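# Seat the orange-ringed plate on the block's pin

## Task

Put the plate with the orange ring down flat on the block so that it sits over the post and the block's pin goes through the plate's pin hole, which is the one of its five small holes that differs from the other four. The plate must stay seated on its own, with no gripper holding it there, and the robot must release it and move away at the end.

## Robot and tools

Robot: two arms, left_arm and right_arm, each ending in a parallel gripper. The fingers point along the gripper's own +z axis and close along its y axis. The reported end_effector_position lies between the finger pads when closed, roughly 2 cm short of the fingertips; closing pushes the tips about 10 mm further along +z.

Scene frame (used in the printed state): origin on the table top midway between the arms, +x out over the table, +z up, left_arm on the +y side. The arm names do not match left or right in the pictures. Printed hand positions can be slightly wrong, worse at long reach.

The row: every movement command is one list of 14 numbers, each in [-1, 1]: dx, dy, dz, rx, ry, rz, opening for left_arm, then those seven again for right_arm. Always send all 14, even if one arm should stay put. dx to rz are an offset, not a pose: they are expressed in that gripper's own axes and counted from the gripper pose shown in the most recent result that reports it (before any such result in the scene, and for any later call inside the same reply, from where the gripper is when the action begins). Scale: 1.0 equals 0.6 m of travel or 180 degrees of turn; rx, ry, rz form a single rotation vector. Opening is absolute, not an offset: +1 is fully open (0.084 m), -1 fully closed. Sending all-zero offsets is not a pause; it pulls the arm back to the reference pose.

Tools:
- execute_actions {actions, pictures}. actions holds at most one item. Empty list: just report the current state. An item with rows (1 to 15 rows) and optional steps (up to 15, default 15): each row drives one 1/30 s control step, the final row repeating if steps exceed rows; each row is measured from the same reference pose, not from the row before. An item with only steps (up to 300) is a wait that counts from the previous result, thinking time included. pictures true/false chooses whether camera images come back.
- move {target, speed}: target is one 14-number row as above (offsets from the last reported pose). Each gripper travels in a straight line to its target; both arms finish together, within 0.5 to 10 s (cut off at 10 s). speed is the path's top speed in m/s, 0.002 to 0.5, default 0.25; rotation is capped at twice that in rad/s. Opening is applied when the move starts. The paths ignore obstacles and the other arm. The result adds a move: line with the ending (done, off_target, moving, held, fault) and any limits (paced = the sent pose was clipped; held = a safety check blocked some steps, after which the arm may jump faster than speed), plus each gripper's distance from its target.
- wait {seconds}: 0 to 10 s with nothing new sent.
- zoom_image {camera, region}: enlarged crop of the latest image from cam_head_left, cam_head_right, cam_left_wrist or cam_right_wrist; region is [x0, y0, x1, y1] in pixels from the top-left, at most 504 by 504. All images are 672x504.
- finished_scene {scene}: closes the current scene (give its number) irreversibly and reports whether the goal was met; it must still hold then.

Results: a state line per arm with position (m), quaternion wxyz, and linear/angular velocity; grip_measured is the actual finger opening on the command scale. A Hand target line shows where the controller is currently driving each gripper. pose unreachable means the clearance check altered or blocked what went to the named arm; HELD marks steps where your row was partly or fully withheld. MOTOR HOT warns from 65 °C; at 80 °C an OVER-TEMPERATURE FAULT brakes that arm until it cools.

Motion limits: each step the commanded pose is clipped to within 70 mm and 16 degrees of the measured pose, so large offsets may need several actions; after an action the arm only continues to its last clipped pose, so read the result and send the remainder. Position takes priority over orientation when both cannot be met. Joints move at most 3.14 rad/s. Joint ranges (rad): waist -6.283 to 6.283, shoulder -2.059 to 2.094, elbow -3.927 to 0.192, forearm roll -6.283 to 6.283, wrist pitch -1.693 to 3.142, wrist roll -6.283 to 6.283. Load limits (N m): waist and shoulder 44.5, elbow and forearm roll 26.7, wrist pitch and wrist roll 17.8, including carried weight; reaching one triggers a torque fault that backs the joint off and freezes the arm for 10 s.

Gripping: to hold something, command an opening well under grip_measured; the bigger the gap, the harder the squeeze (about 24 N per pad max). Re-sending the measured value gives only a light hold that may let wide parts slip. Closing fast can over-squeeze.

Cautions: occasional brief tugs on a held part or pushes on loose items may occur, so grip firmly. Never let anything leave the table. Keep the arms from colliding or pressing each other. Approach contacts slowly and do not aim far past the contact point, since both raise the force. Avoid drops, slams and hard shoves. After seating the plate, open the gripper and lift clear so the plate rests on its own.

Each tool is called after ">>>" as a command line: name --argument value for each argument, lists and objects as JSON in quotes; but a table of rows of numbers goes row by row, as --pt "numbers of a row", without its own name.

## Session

>>> execute_actions --actions '[]'

Scene clock: 0.00 s of 5100.00 s.
left_arm: end_effector_position=(+0.4260, +0.4632, +0.1661) grip_measured=+1.00 end_effector_quat_wxyz=(+0.054, +0.994, +0.096, -0.021) end_effector_velocity=(+0.001, -0.000, +0.001) end_effector_angular_velocity=(-0.000, -0.003, -0.001) | right_arm: end_effector_position=(+0.4033, -0.5374, +0.2693) grip_measured=+1.00 end_effector_quat_wxyz=(-0.057, +0.937, +0.333, -0.091) end_effector_velocity=(-0.000, -0.000, -0.000) end_effector_angular_velocity=(-0.000, +0.001, +0.000)
Joint positions: left_arm=[ 0.377 -0.031 -0.931 -0.118  1.022  0.116  0.084] | right_arm=[-0.214 -0.136 -1.142 -0.011  1.493 -0.948  0.084]
Joint velocities: left_arm=[-0.001 -0.002 -0.001 -0.001 -0.     0.001  0.   ] | right_arm=[ 0.     0.     0.    -0.001  0.001  0.     0.   ]
Hand target (left_arm): +0.426, +0.463, +0.166; +0.054, +0.994, +0.096, -0.021
Hand target (right_arm): +0.403, -0.537, +0.269; -0.057, +0.937, +0.333, -0.091

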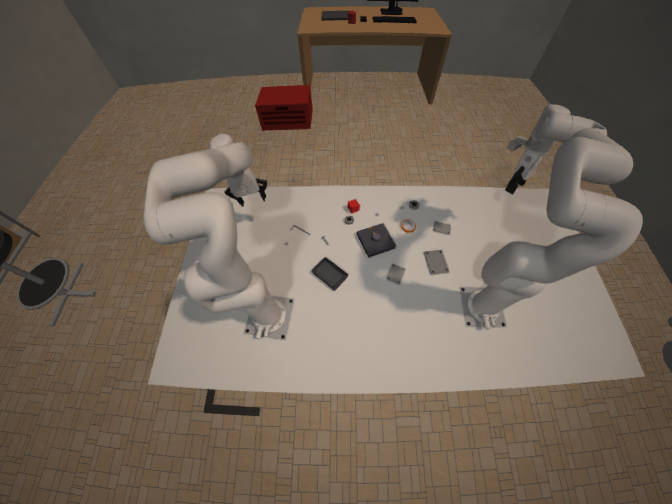

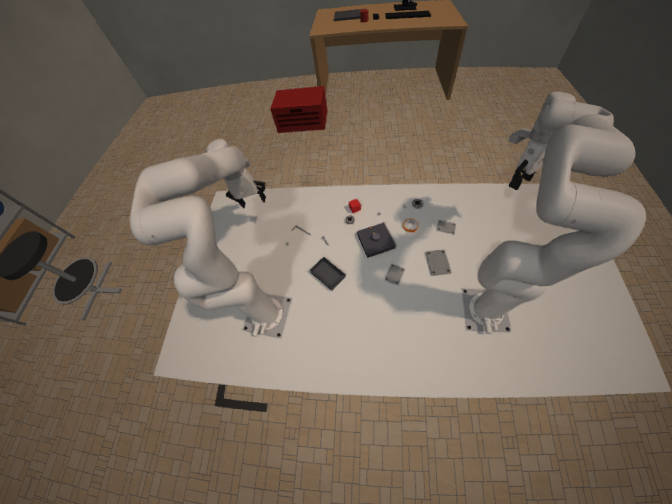

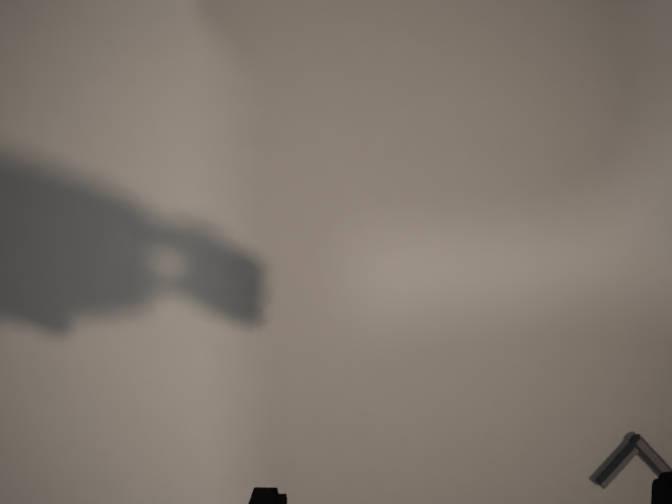

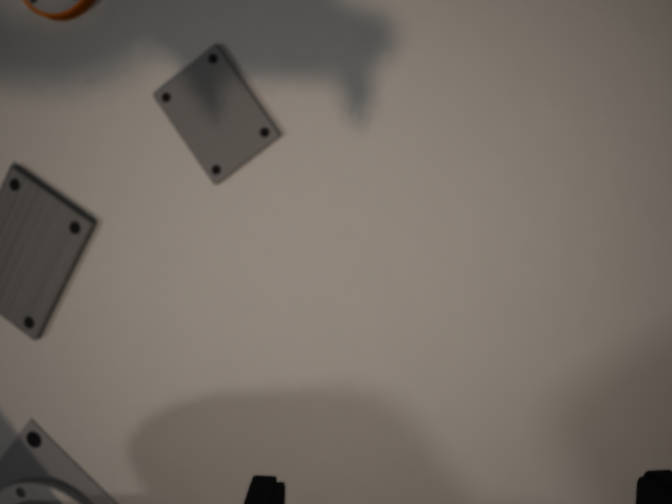

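>>> move --target '[-0.4502,0.8673,-0.0272,0.0345,0.0134,0.0613,1,0,0,0,0,0,0,1]' --speed 0.3

Scene clock: 14.60 s of 5100.00 s.
left_arm: end_effector_position=(+0.2641, -0.0932, +0.2497) grip_measured=+1.00 end_effector_quat_wxyz=(-0.000, +1.000, +0.000, +0.000) end_effector_velocity=(-0.001, -0.002, +0.000) end_effector_angular_velocity=(+0.002, +0.001, -0.001) | right_arm: end_effector_position=(+0.4033, -0.5374, +0.2693) grip_measured=+1.00 end_effector_quat_wxyz=(-0.057, +0.937, +0.333, -0.091) end_effector_velocity=(-0.000, -0.001, +0.000) end_effector_angular_velocity=(-0.001, -0.000, -0.001)
Joint positions: left_arm=[-0.931  0.221 -1.478  0.001  1.259 -1.065  0.084] | right_arm=[-0.214 -0.136 -1.142 -0.011  1.493 -0.948  0.084]
Joint velocities: left_arm=[-0.003  0.008 -0.012 -0.     0.006 -0.002 -0.   ] | right_arm=[-0.001 -0.    -0.    -0.001  0.    -0.    -0.   ]
Hand target (left_arm): +0.264, -0.094, +0.250; -0.001, +1.000, -0.000, +0.000
Hand target (right_arm): +0.403, -0.537, +0.269; -0.057, +0.937, +0.333, -0.091
Off the commanded pose (left_arm): 0.002 m, 0 deg.
Off the commanded pose (right_arm): 0.000 m, 0 deg.
After step 90, 9.03 s passed at rest.
move: done

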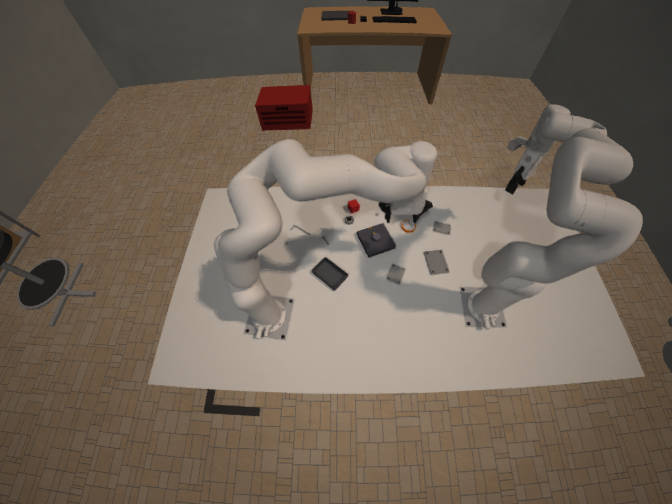

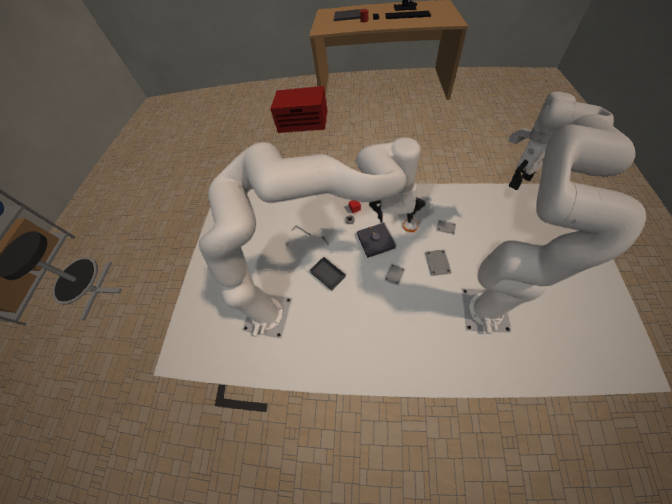

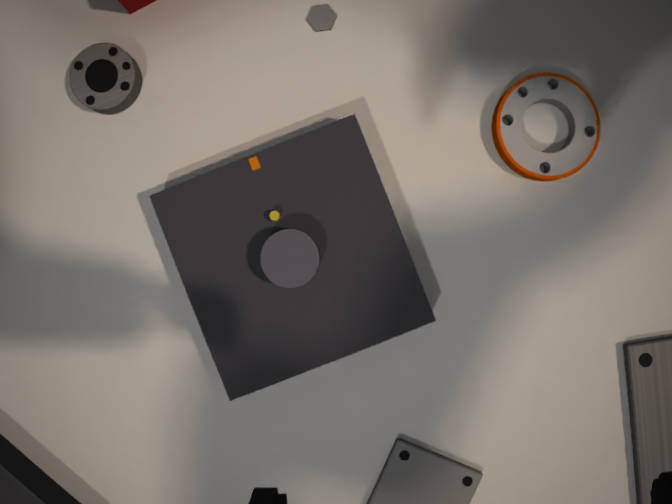

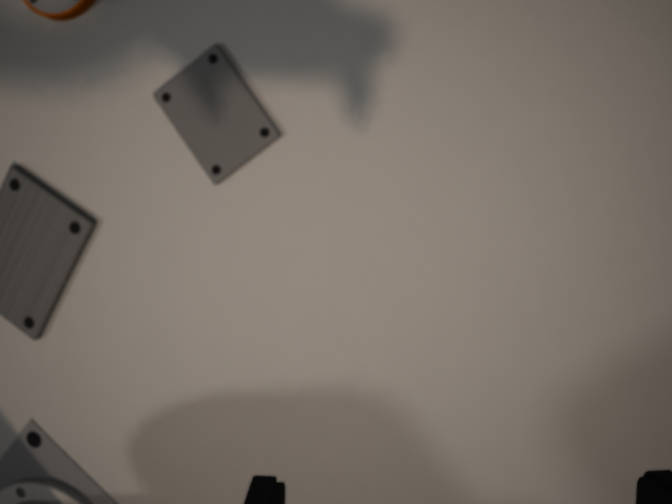

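>>> zoom_image --camera "cam_left_wrist" --region '[460, 40, 640, 210]'

>>> zoom_image --camera "cam_left_wrist" --region '[120, 80, 460, 420]'

Region (460, 40, 640, 210) of cam_left_wrist's 672x504 image, scaled by 2.800, with more detail than that image has.

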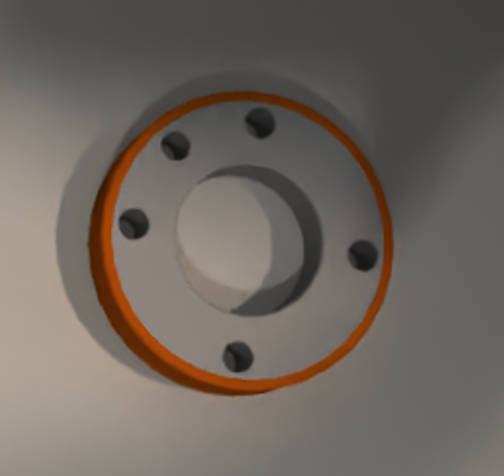

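Region (120, 80, 460, 420) of cam_left_wrist's 672x504 image, scaled by 1.482, with more detail than that image has.

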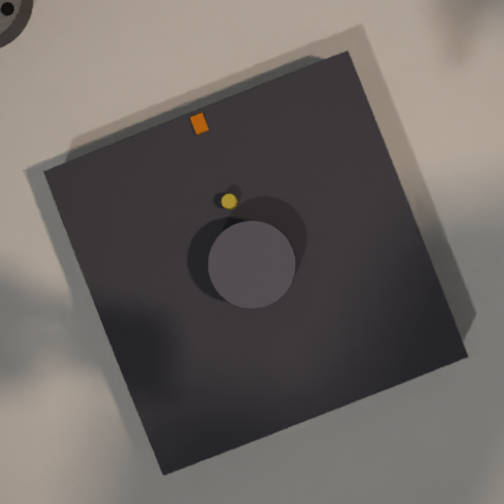

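>>> move --target '[0,-0.667,0,0,0,0,1,0.4048,-0.4126,0.2365,-0.0533,0.0430,0.0062,1]' --speed 0.3

Scene clock: 47.80 s of 5100.00 s.
left_arm: end_effector_position=(+0.2626, +0.3062, +0.2495) grip_measured=+1.00 end_effector_quat_wxyz=(-0.000, +1.000, -0.000, -0.000) end_effector_velocity=(-0.000, +0.002, +0.000) end_effector_angular_velocity=(-0.003, +0.002, +0.001) | right_arm: end_effector_position=(+0.4071, -0.1858, +0.1403) grip_measured=+1.00 end_effector_quat_wxyz=(+0.000, +0.946, +0.325, -0.000) end_effector_velocity=(-0.000, +0.002, -0.001) end_effector_angular_velocity=(-0.001, -0.000, +0.000)
Joint positions: left_arm=[-0.14  -0.758 -0.564  0.     1.322 -0.273  0.084] | right_arm=[ 0.637  0.021 -0.901 -0.001  0.88  -0.078  0.084]
Joint velocities: left_arm=[ 0.011 -0.002  0.001 -0.003  0.002  0.01   0.   ] | right_arm=[ 0.004  0.006 -0.002 -0.002 -0.003  0.005  0.   ]
Hand target (left_arm): +0.263, +0.307, +0.250; -0.000, +1.000, +0.000, +0.000
Hand target (right_arm): +0.407, -0.186, +0.140; +0.000, +0.946, +0.325, -0.000
Off the commanded pose (left_arm): 0.002 m, 0 deg.
Off the commanded pose (right_arm): 0.000 m, 0 deg.
After step 90, 28.27 s passed at rest.
move: done

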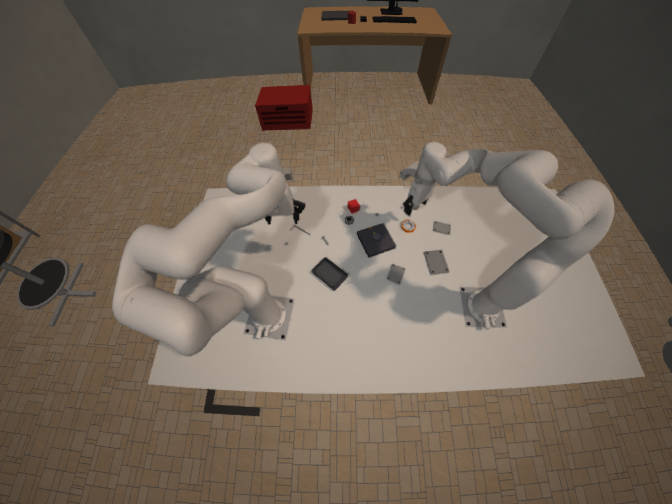

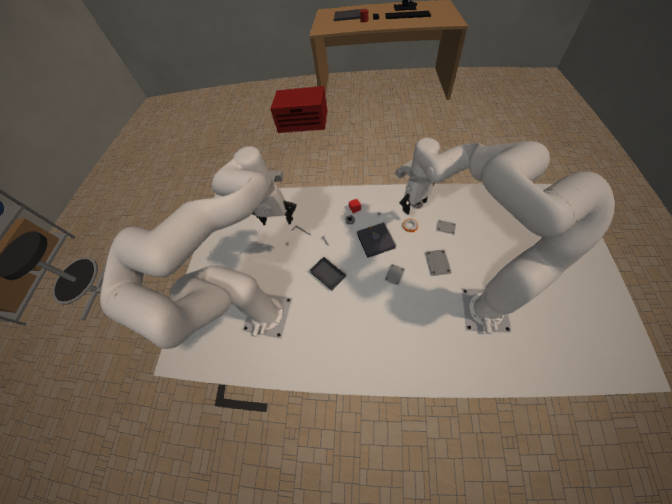

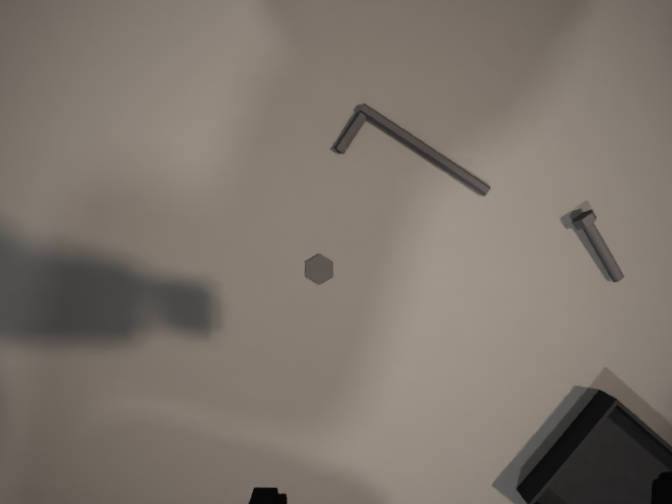

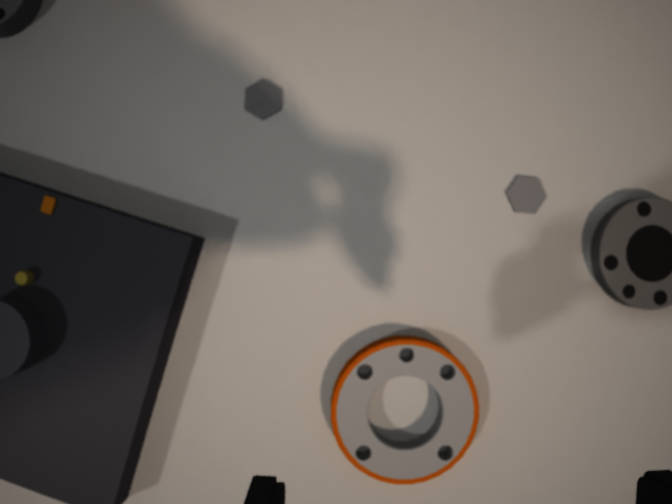

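>>> zoom_image --camera "cam_right_wrist" --region '[310, 320, 500, 504]'

Region (310, 320, 500, 504) of cam_right_wrist's 672x504 image, scaled by 2.653, with more detail than that image has; it fills the top 488 rows of this view, and the rest is white.

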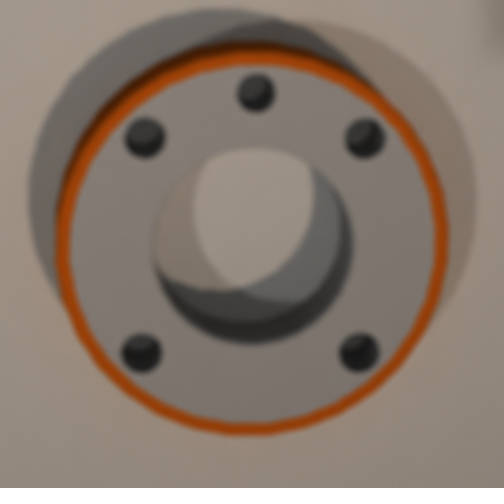

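>>> move --target '[0,0,0,0,0,0,1,0.0058,-0.0088,0.167,0,0,0,1]' --speed 0.15

Scene clock: 56.03 s of 5100.00 s.
left_arm: end_effector_position=(+0.2626, +0.3062, +0.2495) grip_measured=+1.00 end_effector_quat_wxyz=(-0.000, +1.000, -0.000, -0.000) end_effector_velocity=(-0.000, -0.001, -0.000) end_effector_angular_velocity=(+0.001, +0.001, -0.003) | right_arm: end_effector_position=(+0.4066, -0.1794, +0.0409) grip_measured=+1.00 end_effector_quat_wxyz=(+0.000, +0.946, +0.325, +0.000) end_effector_velocity=(-0.002, -0.001, -0.005) end_effector_angular_velocity=(-0.003, +0.006, -0.001)
Joint positions: left_arm=[-0.14  -0.758 -0.564  0.     1.322 -0.273  0.084] | right_arm=[ 0.65   0.235 -0.836 -0.001  0.599 -0.066  0.084]
Joint velocities: left_arm=[-0.003  0.    -0.     0.     0.001  0.     0.   ] | right_arm=[-0.     0.009  0.003  0.001 -0.005  0.    -0.   ]
Hand target (left_arm): +0.263, +0.306, +0.249; -0.000, +1.000, -0.000, -0.000
Hand target (right_arm): +0.406, -0.180, +0.040; +0.000, +0.946, +0.325, -0.000
Off the commanded pose (left_arm): 0.000 m, 0 deg.
Off the commanded pose (right_arm): 0.001 m, 0 deg.
After step 90, 4.13 s passed at rest.
move: done

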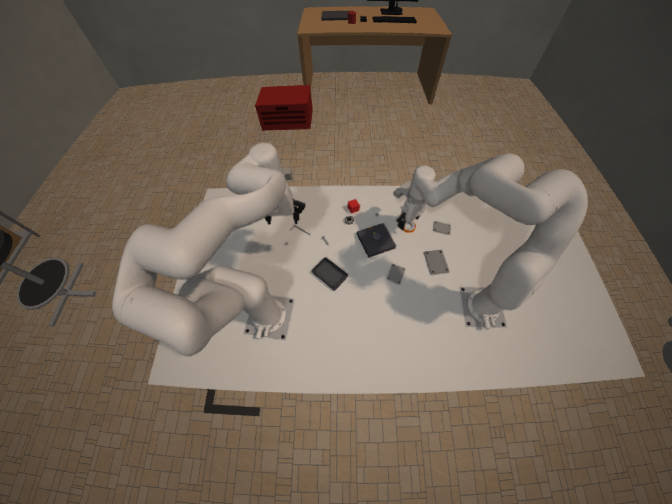

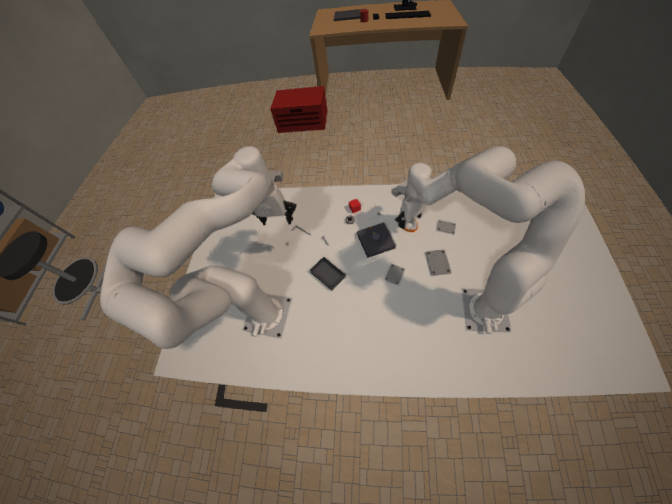

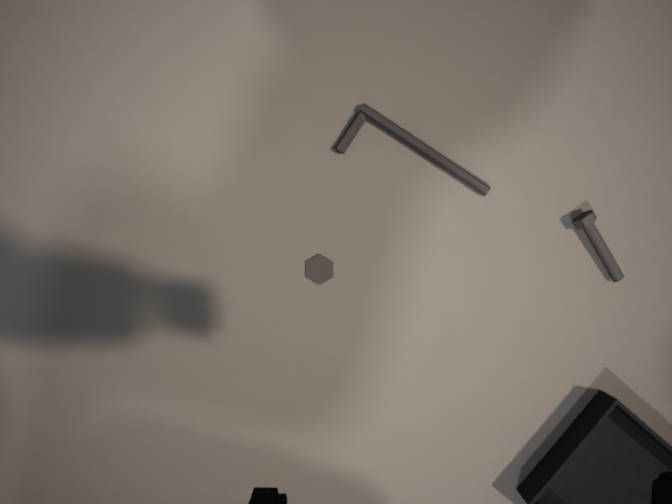

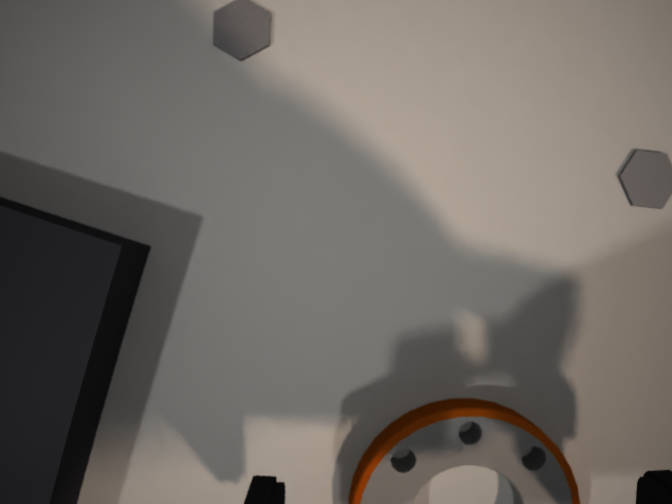

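>>> move --target '[0,0,0,0,0,0,1,0,0,0.0315,0,0,0,0.7]' --speed 0.05

>>> move --target '[0,0,0,0,0,0,1,0,0,0,0,0,0,-0.2]' --speed 0.05

Scene clock: 66.27 s of 5100.00 s.
left_arm: end_effector_position=(+0.2626, +0.3062, +0.2495) grip_measured=+1.00 end_effector_quat_wxyz=(-0.000, +1.000, -0.000, -0.000) end_effector_velocity=(+0.000, +0.000, -0.000) end_effector_angular_velocity=(+0.001, +0.001, -0.002) | right_arm: end_effector_position=(+0.4072, -0.1789, +0.0231) grip_measured=+0.70 end_effector_quat_wxyz=(-0.000, +0.946, +0.325, +0.002) end_effector_velocity=(+0.001, +0.000, -0.002) end_effector_angular_velocity=(+0.001, -0.002, -0.000)
Joint positions: left_arm=[-0.14  -0.758 -0.564  0.     1.322 -0.273  0.084] | right_arm=[ 0.65   0.282 -0.833 -0.001  0.549 -0.066  0.073]
Joint velocities: left_arm=[-0.     0.002 -0.     0.001 -0.     0.001 -0.   ] | right_arm=[-0.001  0.005 -0.    -0.001 -0.006  0.001  0.   ]
Hand target (left_arm): +0.263, +0.306, +0.249; -0.000, +1.000, -0.000, -0.000
Hand target (right_arm): +0.407, -0.179, +0.022; +0.000, +0.946, +0.325, +0.000
Off the commanded pose (left_arm): 0.000 m, 0 deg.
Off the commanded pose (right_arm): 0.001 m, 0 deg.
After step 90, 6.50 s passed at rest.
move: done

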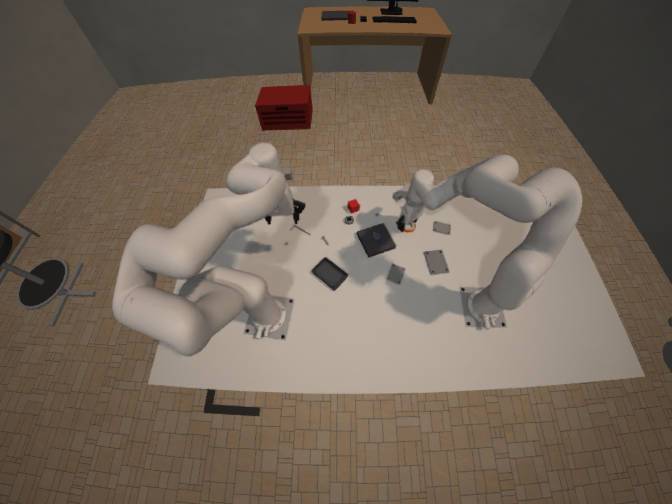

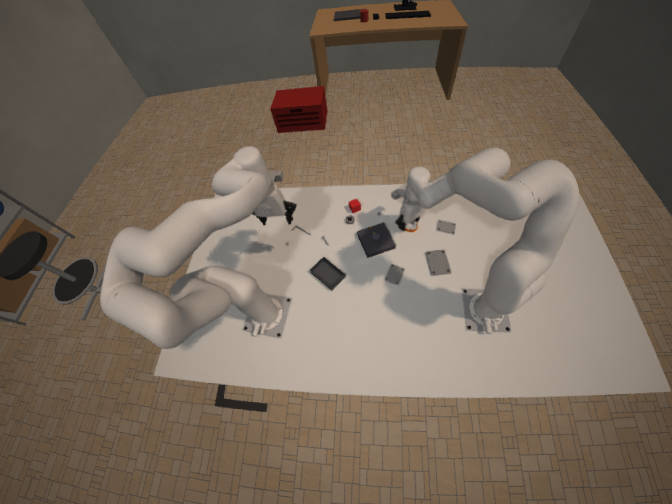

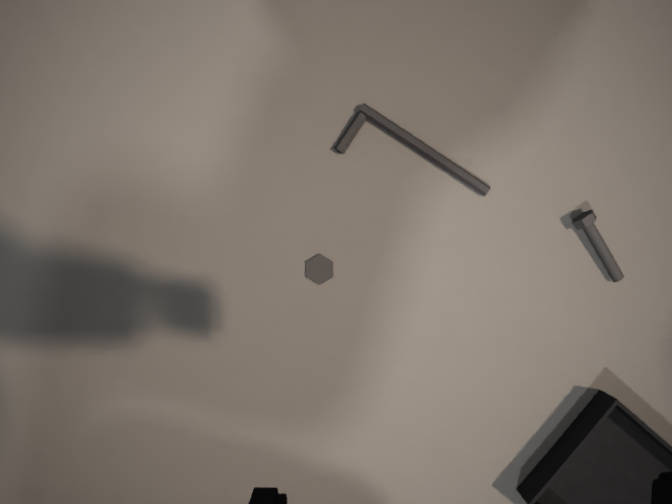

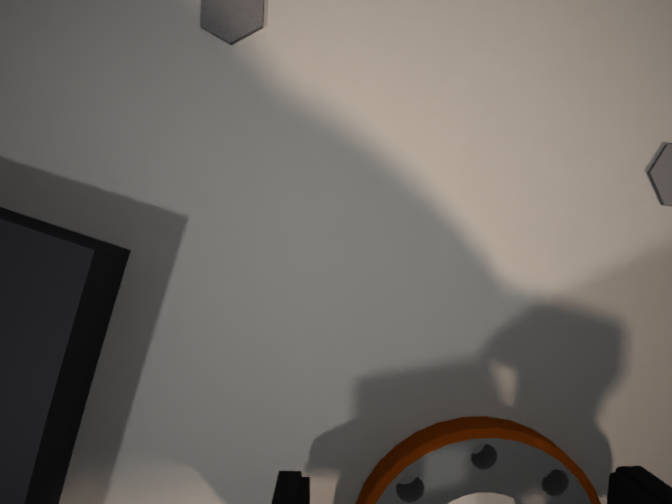

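Scene clock: 66.77 s of 5100.00 s.
left_arm: end_effector_position=(+0.2626, +0.3062, +0.2495) grip_measured=+1.00 end_effector_quat_wxyz=(-0.000, +1.000, -0.000, -0.000) end_effector_velocity=(+0.000, +0.000, +0.000) end_effector_angular_velocity=(+0.000, -0.001, +0.001) | right_arm: end_effector_position=(+0.4094, -0.1778, +0.0256) grip_measured=+0.35 end_effector_quat_wxyz=(-0.001, +0.946, +0.325, +0.005) end_effector_velocity=(-0.001, -0.000, -0.001) end_effector_angular_velocity=(-0.002, +0.002, +0.001)
Joint positions: left_arm=[-0.14  -0.758 -0.564  0.     1.322 -0.273  0.084] | right_arm=[ 0.649  0.278 -0.836 -0.001  0.548 -0.066  0.059]
Joint velocities: left_arm=[ 0.001 -0.001  0.     0.001  0.     0.    -0.   ] | right_arm=[ 0.001  0.002  0.001 -0.    -0.    -0.     0.   ]
Hand target (left_arm): +0.263, +0.306, +0.249; -0.000, +1.000, -0.000, -0.000
Hand target (right_arm): +0.407, -0.179, +0.023; -0.000, +0.946, +0.325, +0.002
Off the commanded pose (left_arm): 0.000 m, 0 deg.
Off the commanded pose (right_arm): 0.003 m, 0 deg.
move: done

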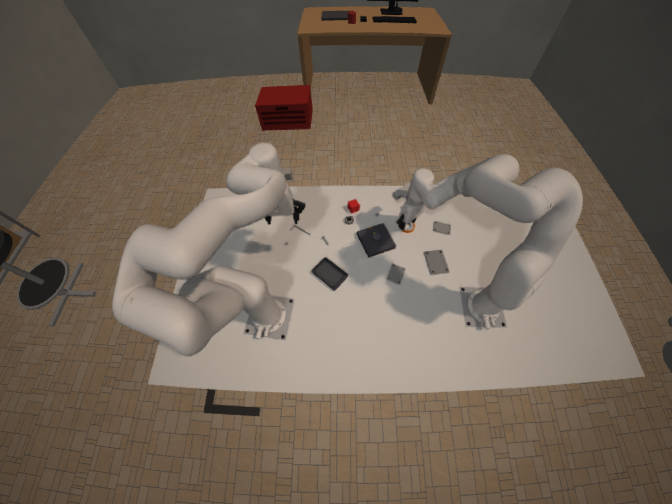

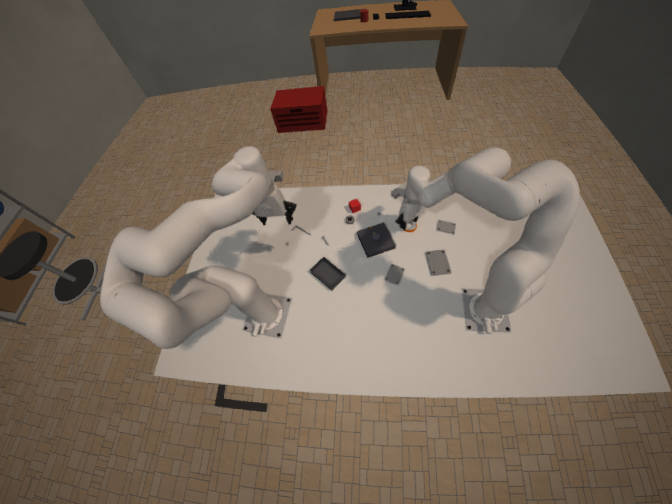

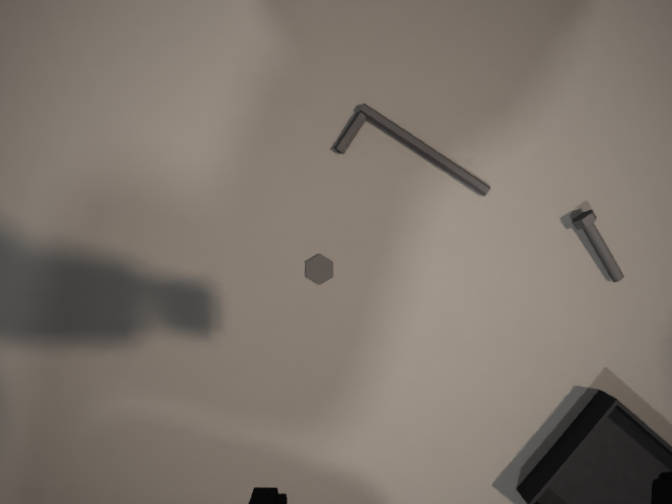

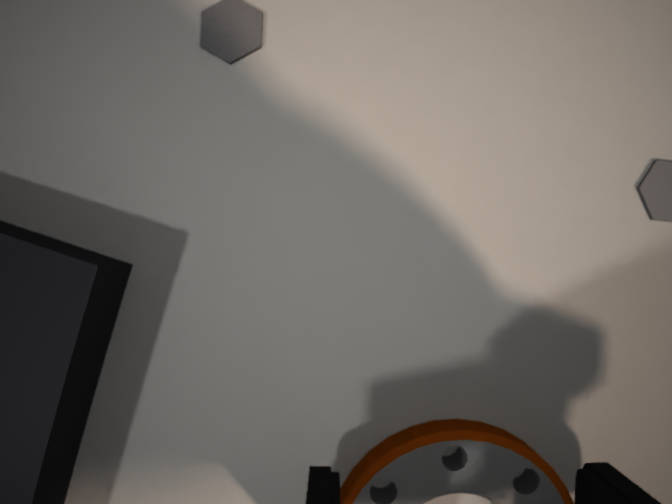

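>>> move --target '[0,0,0,0,0,0,1,0,0,-0.006,0.0004,-0.0032,0,0.6]' --speed 0.02

>>> move --target '[0,0,0,0,0,0,1,0,0,0,0,0,0,-0.2]' --speed 0.05

Scene clock: 72.17 s of 5100.00 s.
left_arm: end_effector_position=(+0.2626, +0.3062, +0.2495) grip_measured=+1.00 end_effector_quat_wxyz=(-0.000, +1.000, -0.000, -0.000) end_effector_velocity=(+0.000, +0.000, -0.000) end_effector_angular_velocity=(+0.000, -0.001, -0.000) | right_arm: end_effector_position=(+0.4091, -0.1780, +0.0289) grip_measured=+0.59 end_effector_quat_wxyz=(+0.000, +0.946, +0.325, -0.000) end_effector_velocity=(+0.001, +0.001, +0.002) end_effector_angular_velocity=(+0.002, -0.002, -0.001)
Joint positions: left_arm=[-0.14  -0.758 -0.564  0.     1.322 -0.273  0.084] | right_arm=[ 0.649  0.274 -0.846  0.     0.573 -0.067  0.069]
Joint velocities: left_arm=[-0.    -0.001  0.001  0.    -0.001  0.    -0.   ] | right_arm=[-0.001 -0.002 -0.003  0.001  0.003 -0.001 -0.   ]
Hand target (left_arm): +0.263, +0.306, +0.249; -0.000, +1.000, -0.000, -0.000
Hand target (right_arm): +0.409, -0.178, +0.029; -0.000, +0.946, +0.325, -0.000
Off the commanded pose (left_arm): 0.000 m, 0 deg.
Off the commanded pose (right_arm): 0.000 m, 0 deg.
After step 90, 1.67 s passed at rest.
move: done

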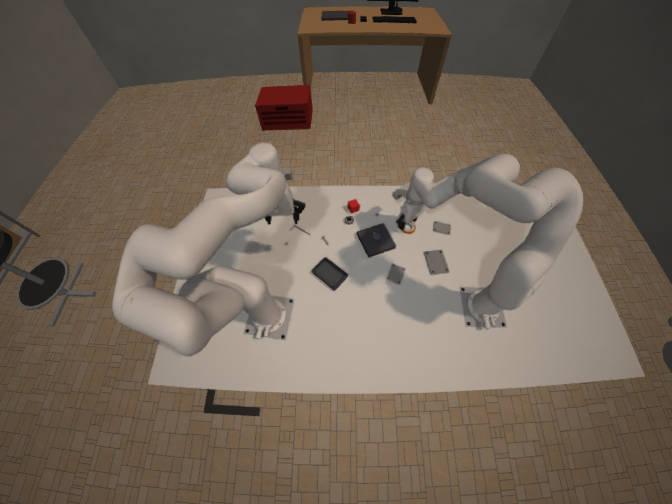

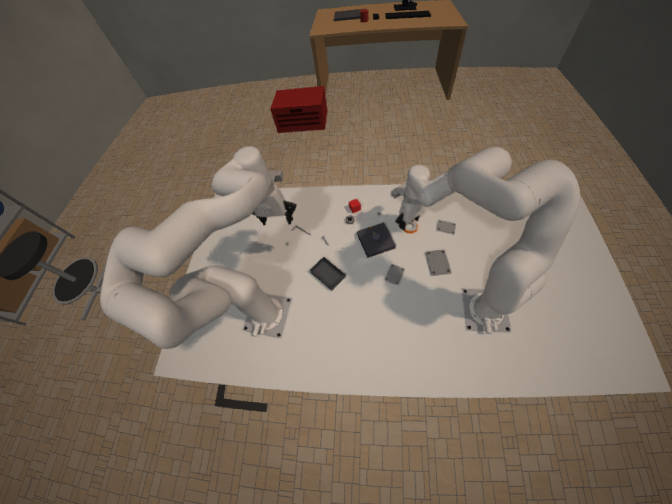

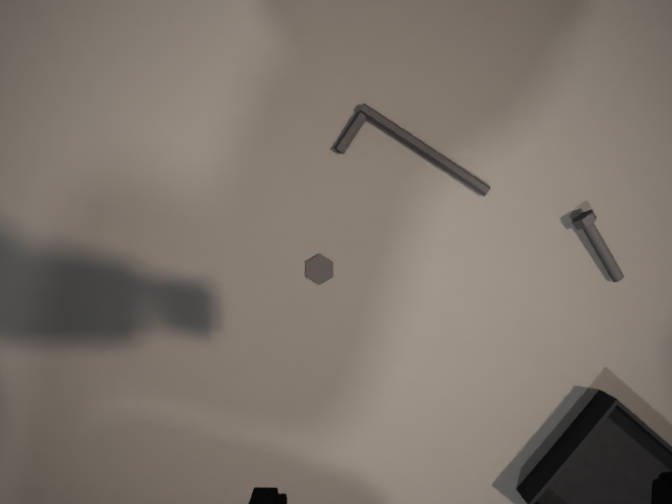

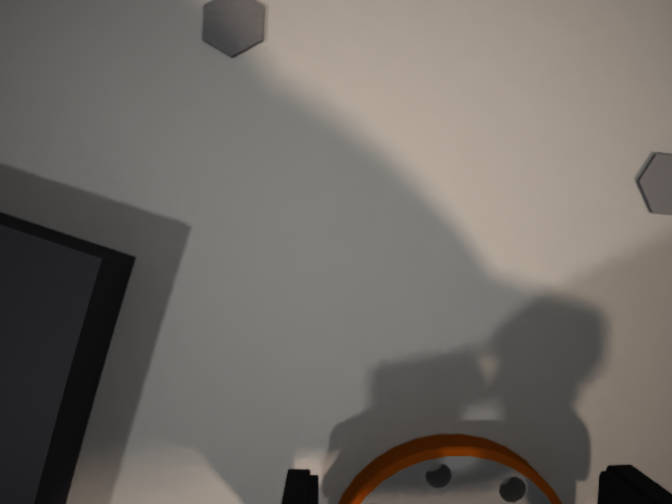

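Scene clock: 72.67 s of 5100.00 s.
left_arm: end_effector_position=(+0.2626, +0.3062, +0.2495) grip_measured=+1.00 end_effector_quat_wxyz=(-0.000, +1.000, -0.000, -0.000) end_effector_velocity=(+0.000, +0.001, +0.000) end_effector_angular_velocity=(+0.002, +0.000, -0.000) | right_arm: end_effector_position=(+0.4107, -0.1770, +0.0307) grip_measured=-0.21 end_effector_quat_wxyz=(-0.001, +0.946, +0.325, +0.002) end_effector_velocity=(-0.001, +0.000, -0.001) end_effector_angular_velocity=(-0.002, +0.001, +0.002)
Joint positions: left_arm=[-0.14  -0.758 -0.564  0.     1.322 -0.273  0.084] | right_arm=[ 0.649  0.272 -0.848  0.     0.572 -0.067  0.035]
Joint velocities: left_arm=[ 0.001  0.001 -0.001  0.002  0.001  0.     0.   ] | right_arm=[ 0.002  0.001  0.002 -0.001 -0.001  0.     0.   ]
Hand target (left_arm): +0.263, +0.306, +0.249; -0.000, +1.000, -0.000, -0.000
Hand target (right_arm): +0.409, -0.178, +0.029; +0.000, +0.946, +0.325, -0.000
Off the commanded pose (left_arm): 0.000 m, 0 deg.
Off the commanded pose (right_arm): 0.003 m, 0 deg.
move: done

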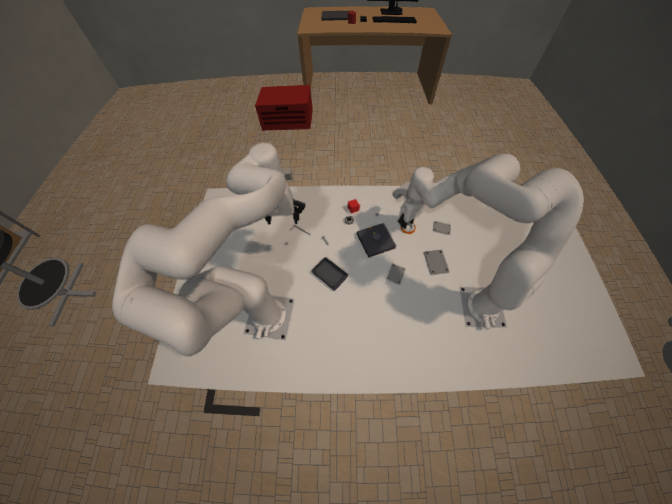

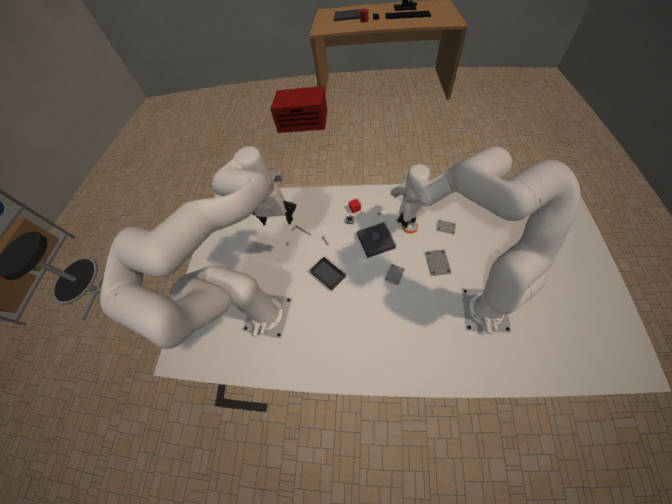

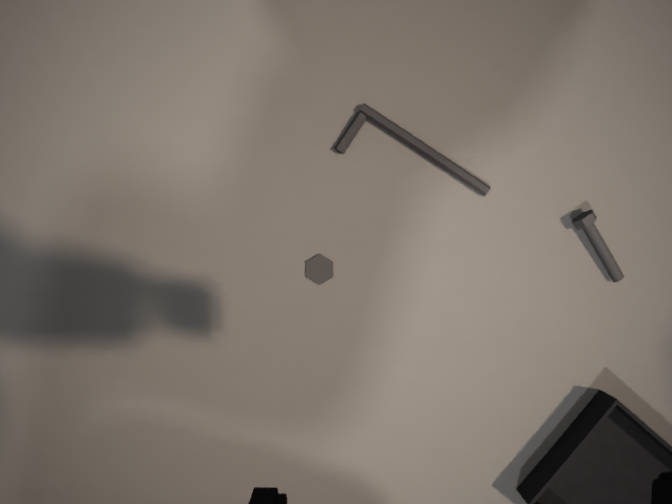

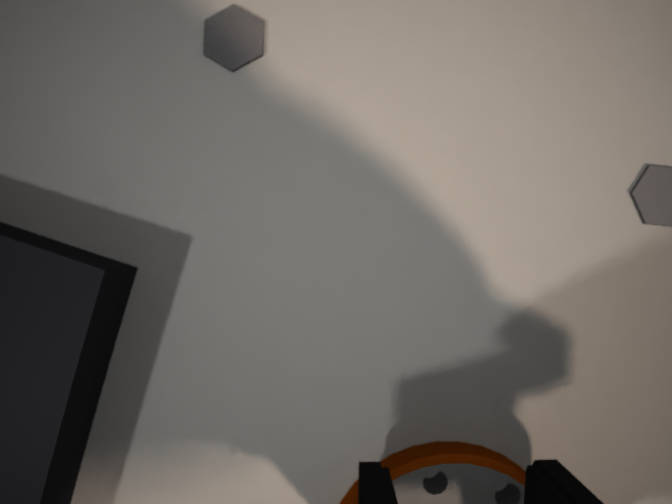

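>>> move --target '[0,0,0,0,0,0,1,-0.02,0,-0.12,0,-0.0013,0,1]' --speed 0.1

>>> zoom_image --camera "cam_right_wrist" --region '[280, 300, 540, 504]'

Scene clock: 77.63 s of 5100.00 s.
left_arm: end_effector_position=(+0.2626, +0.3062, +0.2495) grip_measured=+1.00 end_effector_quat_wxyz=(-0.000, +1.000, -0.000, -0.000) end_effector_velocity=(-0.000, -0.000, -0.000) end_effector_angular_velocity=(+0.000, +0.001, -0.000) | right_arm: end_effector_position=(+0.4010, -0.1847, +0.1021) grip_measured=+1.00 end_effector_quat_wxyz=(+0.000, +0.946, +0.325, -0.000) end_effector_velocity=(+0.001, +0.001, +0.004) end_effector_angular_velocity=(+0.004, -0.004, -0.001)
Joint positions: left_arm=[-0.14  -0.758 -0.564  0.     1.322 -0.273  0.084] | right_arm=[ 0.647  0.077 -0.843 -0.     0.767 -0.068  0.084]
Joint velocities: left_arm=[-0.001 -0.     0.001 -0.     0.    -0.001 -0.   ] | right_arm=[-0.001 -0.007 -0.003  0.001  0.005 -0.     0.   ]
Hand target (left_arm): +0.263, +0.306, +0.249; -0.000, +1.000, -0.000, -0.000
Hand target (right_arm): +0.401, -0.185, +0.103; +0.000, +0.946, +0.325, +0.000
Off the commanded pose (left_arm): 0.000 m, 0 deg.
Off the commanded pose (right_arm): 0.001 m, 0 deg.
After step 90, 0.83 s passed at rest.
move: done

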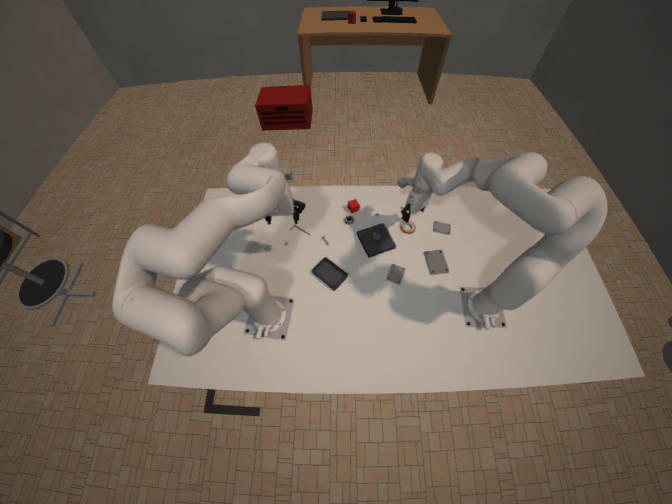

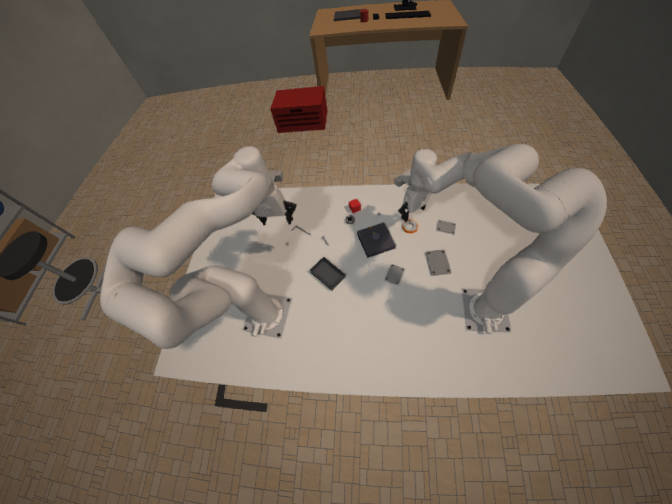

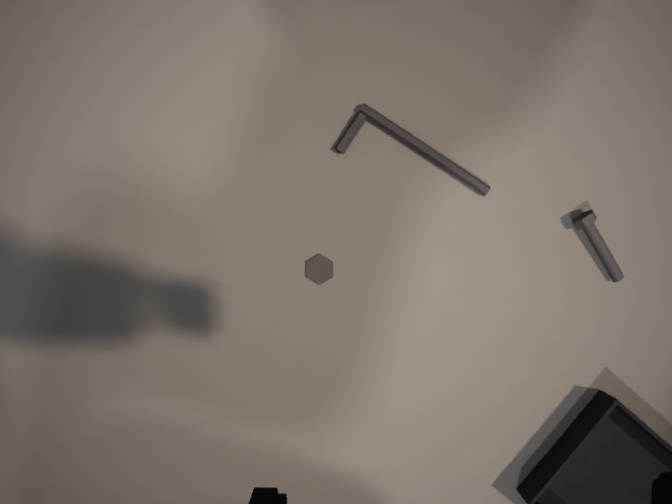

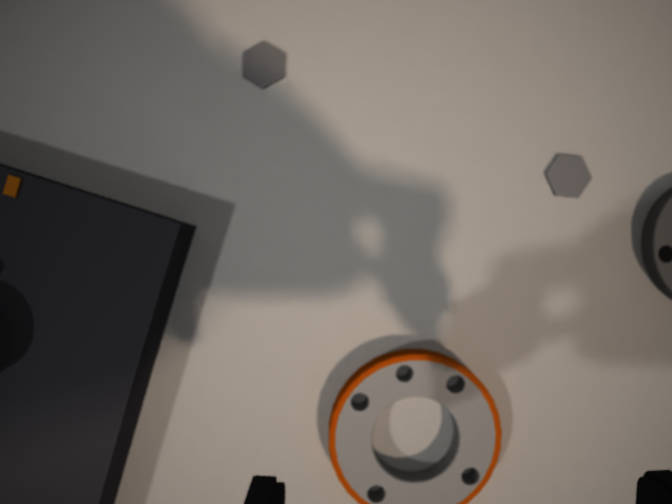

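Region (280, 300, 540, 504) of cam_right_wrist's 672x504 image, scaled by 1.938, with more detail than that image has; it fills the top 395 rows of this view, and the rest is white.

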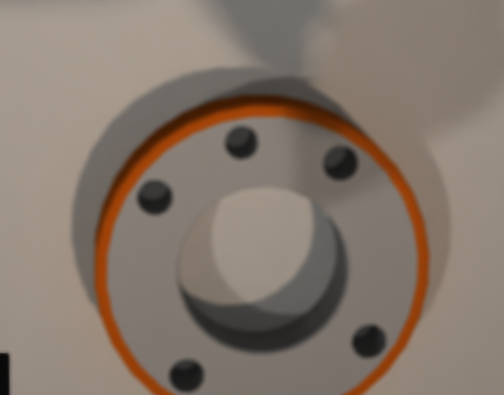

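>>> move --target '[0,0,0,0,0,0,1,0.0033,0,0.137,0,0,0,0.75]' --speed 0.08

Scene clock: 84.77 s of 5100.00 s.
left_arm: end_effector_position=(+0.2626, +0.3062, +0.2495) grip_measured=+1.00 end_effector_quat_wxyz=(-0.000, +1.000, -0.000, -0.000) end_effector_velocity=(+0.000, +0.000, +0.000) end_effector_angular_velocity=(+0.001, -0.001, -0.001) | right_arm: end_effector_position=(+0.4025, -0.1834, +0.0203) grip_measured=+0.75 end_effector_quat_wxyz=(+0.000, +0.946, +0.325, +0.000) end_effector_velocity=(-0.001, -0.001, -0.003) end_effector_angular_velocity=(-0.001, +0.003, -0.000)
Joint positions: left_arm=[-0.14  -0.758 -0.564  0.     1.322 -0.273  0.084] | right_arm=[ 0.647  0.274 -0.811 -0.     0.537 -0.068  0.075]
Joint velocities: left_arm=[-0.    -0.001  0.     0.001 -0.     0.001 -0.   ] | right_arm=[ 0.     0.006  0.001  0.001 -0.004 -0.    -0.   ]
Hand target (left_arm): +0.263, +0.306, +0.249; -0.000, +1.000, -0.000, -0.000
Hand target (right_arm): +0.402, -0.184, +0.020; +0.000, +0.946, +0.325, -0.000
Off the commanded pose (left_arm): 0.000 m, 0 deg.
Off the commanded pose (right_arm): 0.001 m, 0 deg.
After step 90, 2.70 s passed at rest.
move: done

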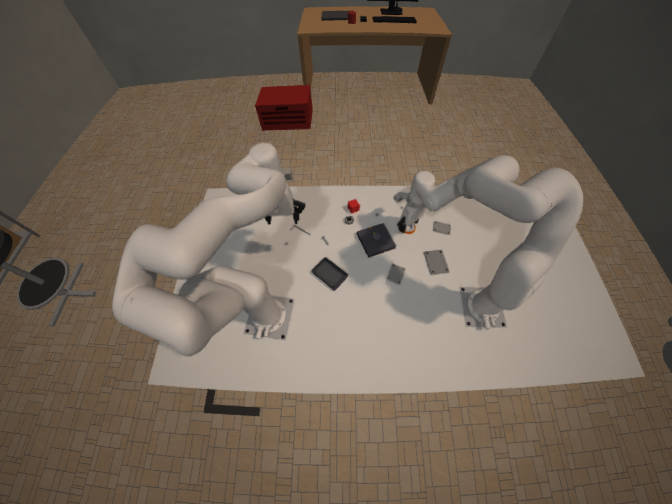

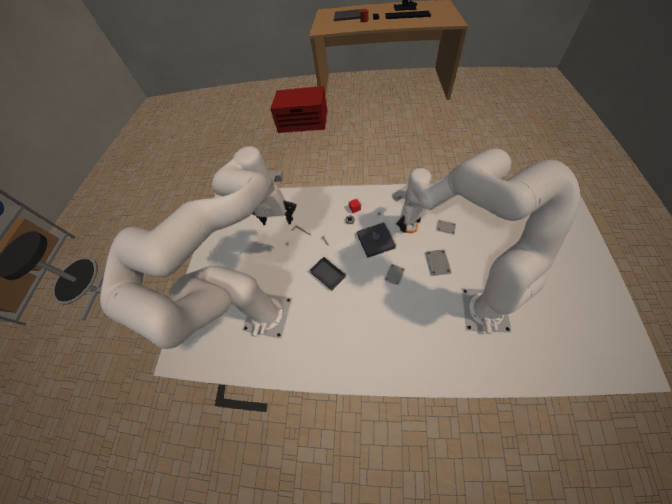

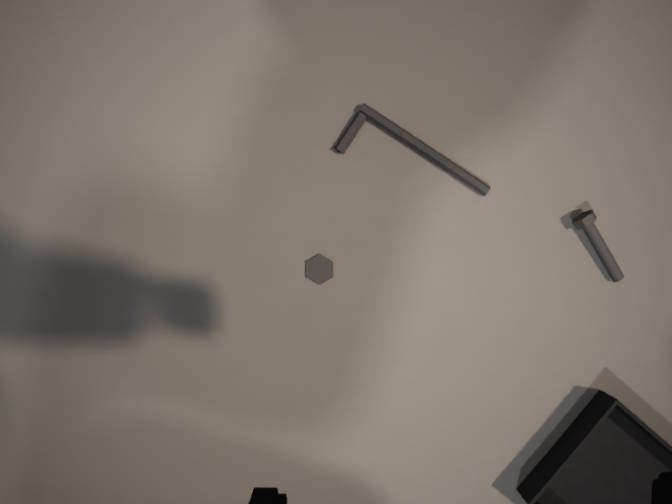

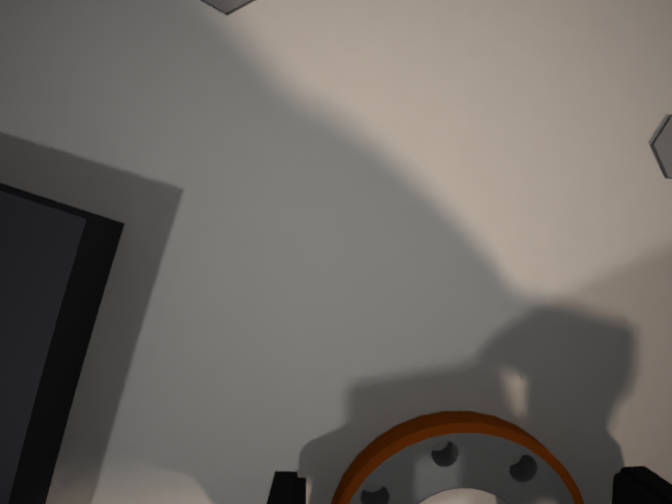

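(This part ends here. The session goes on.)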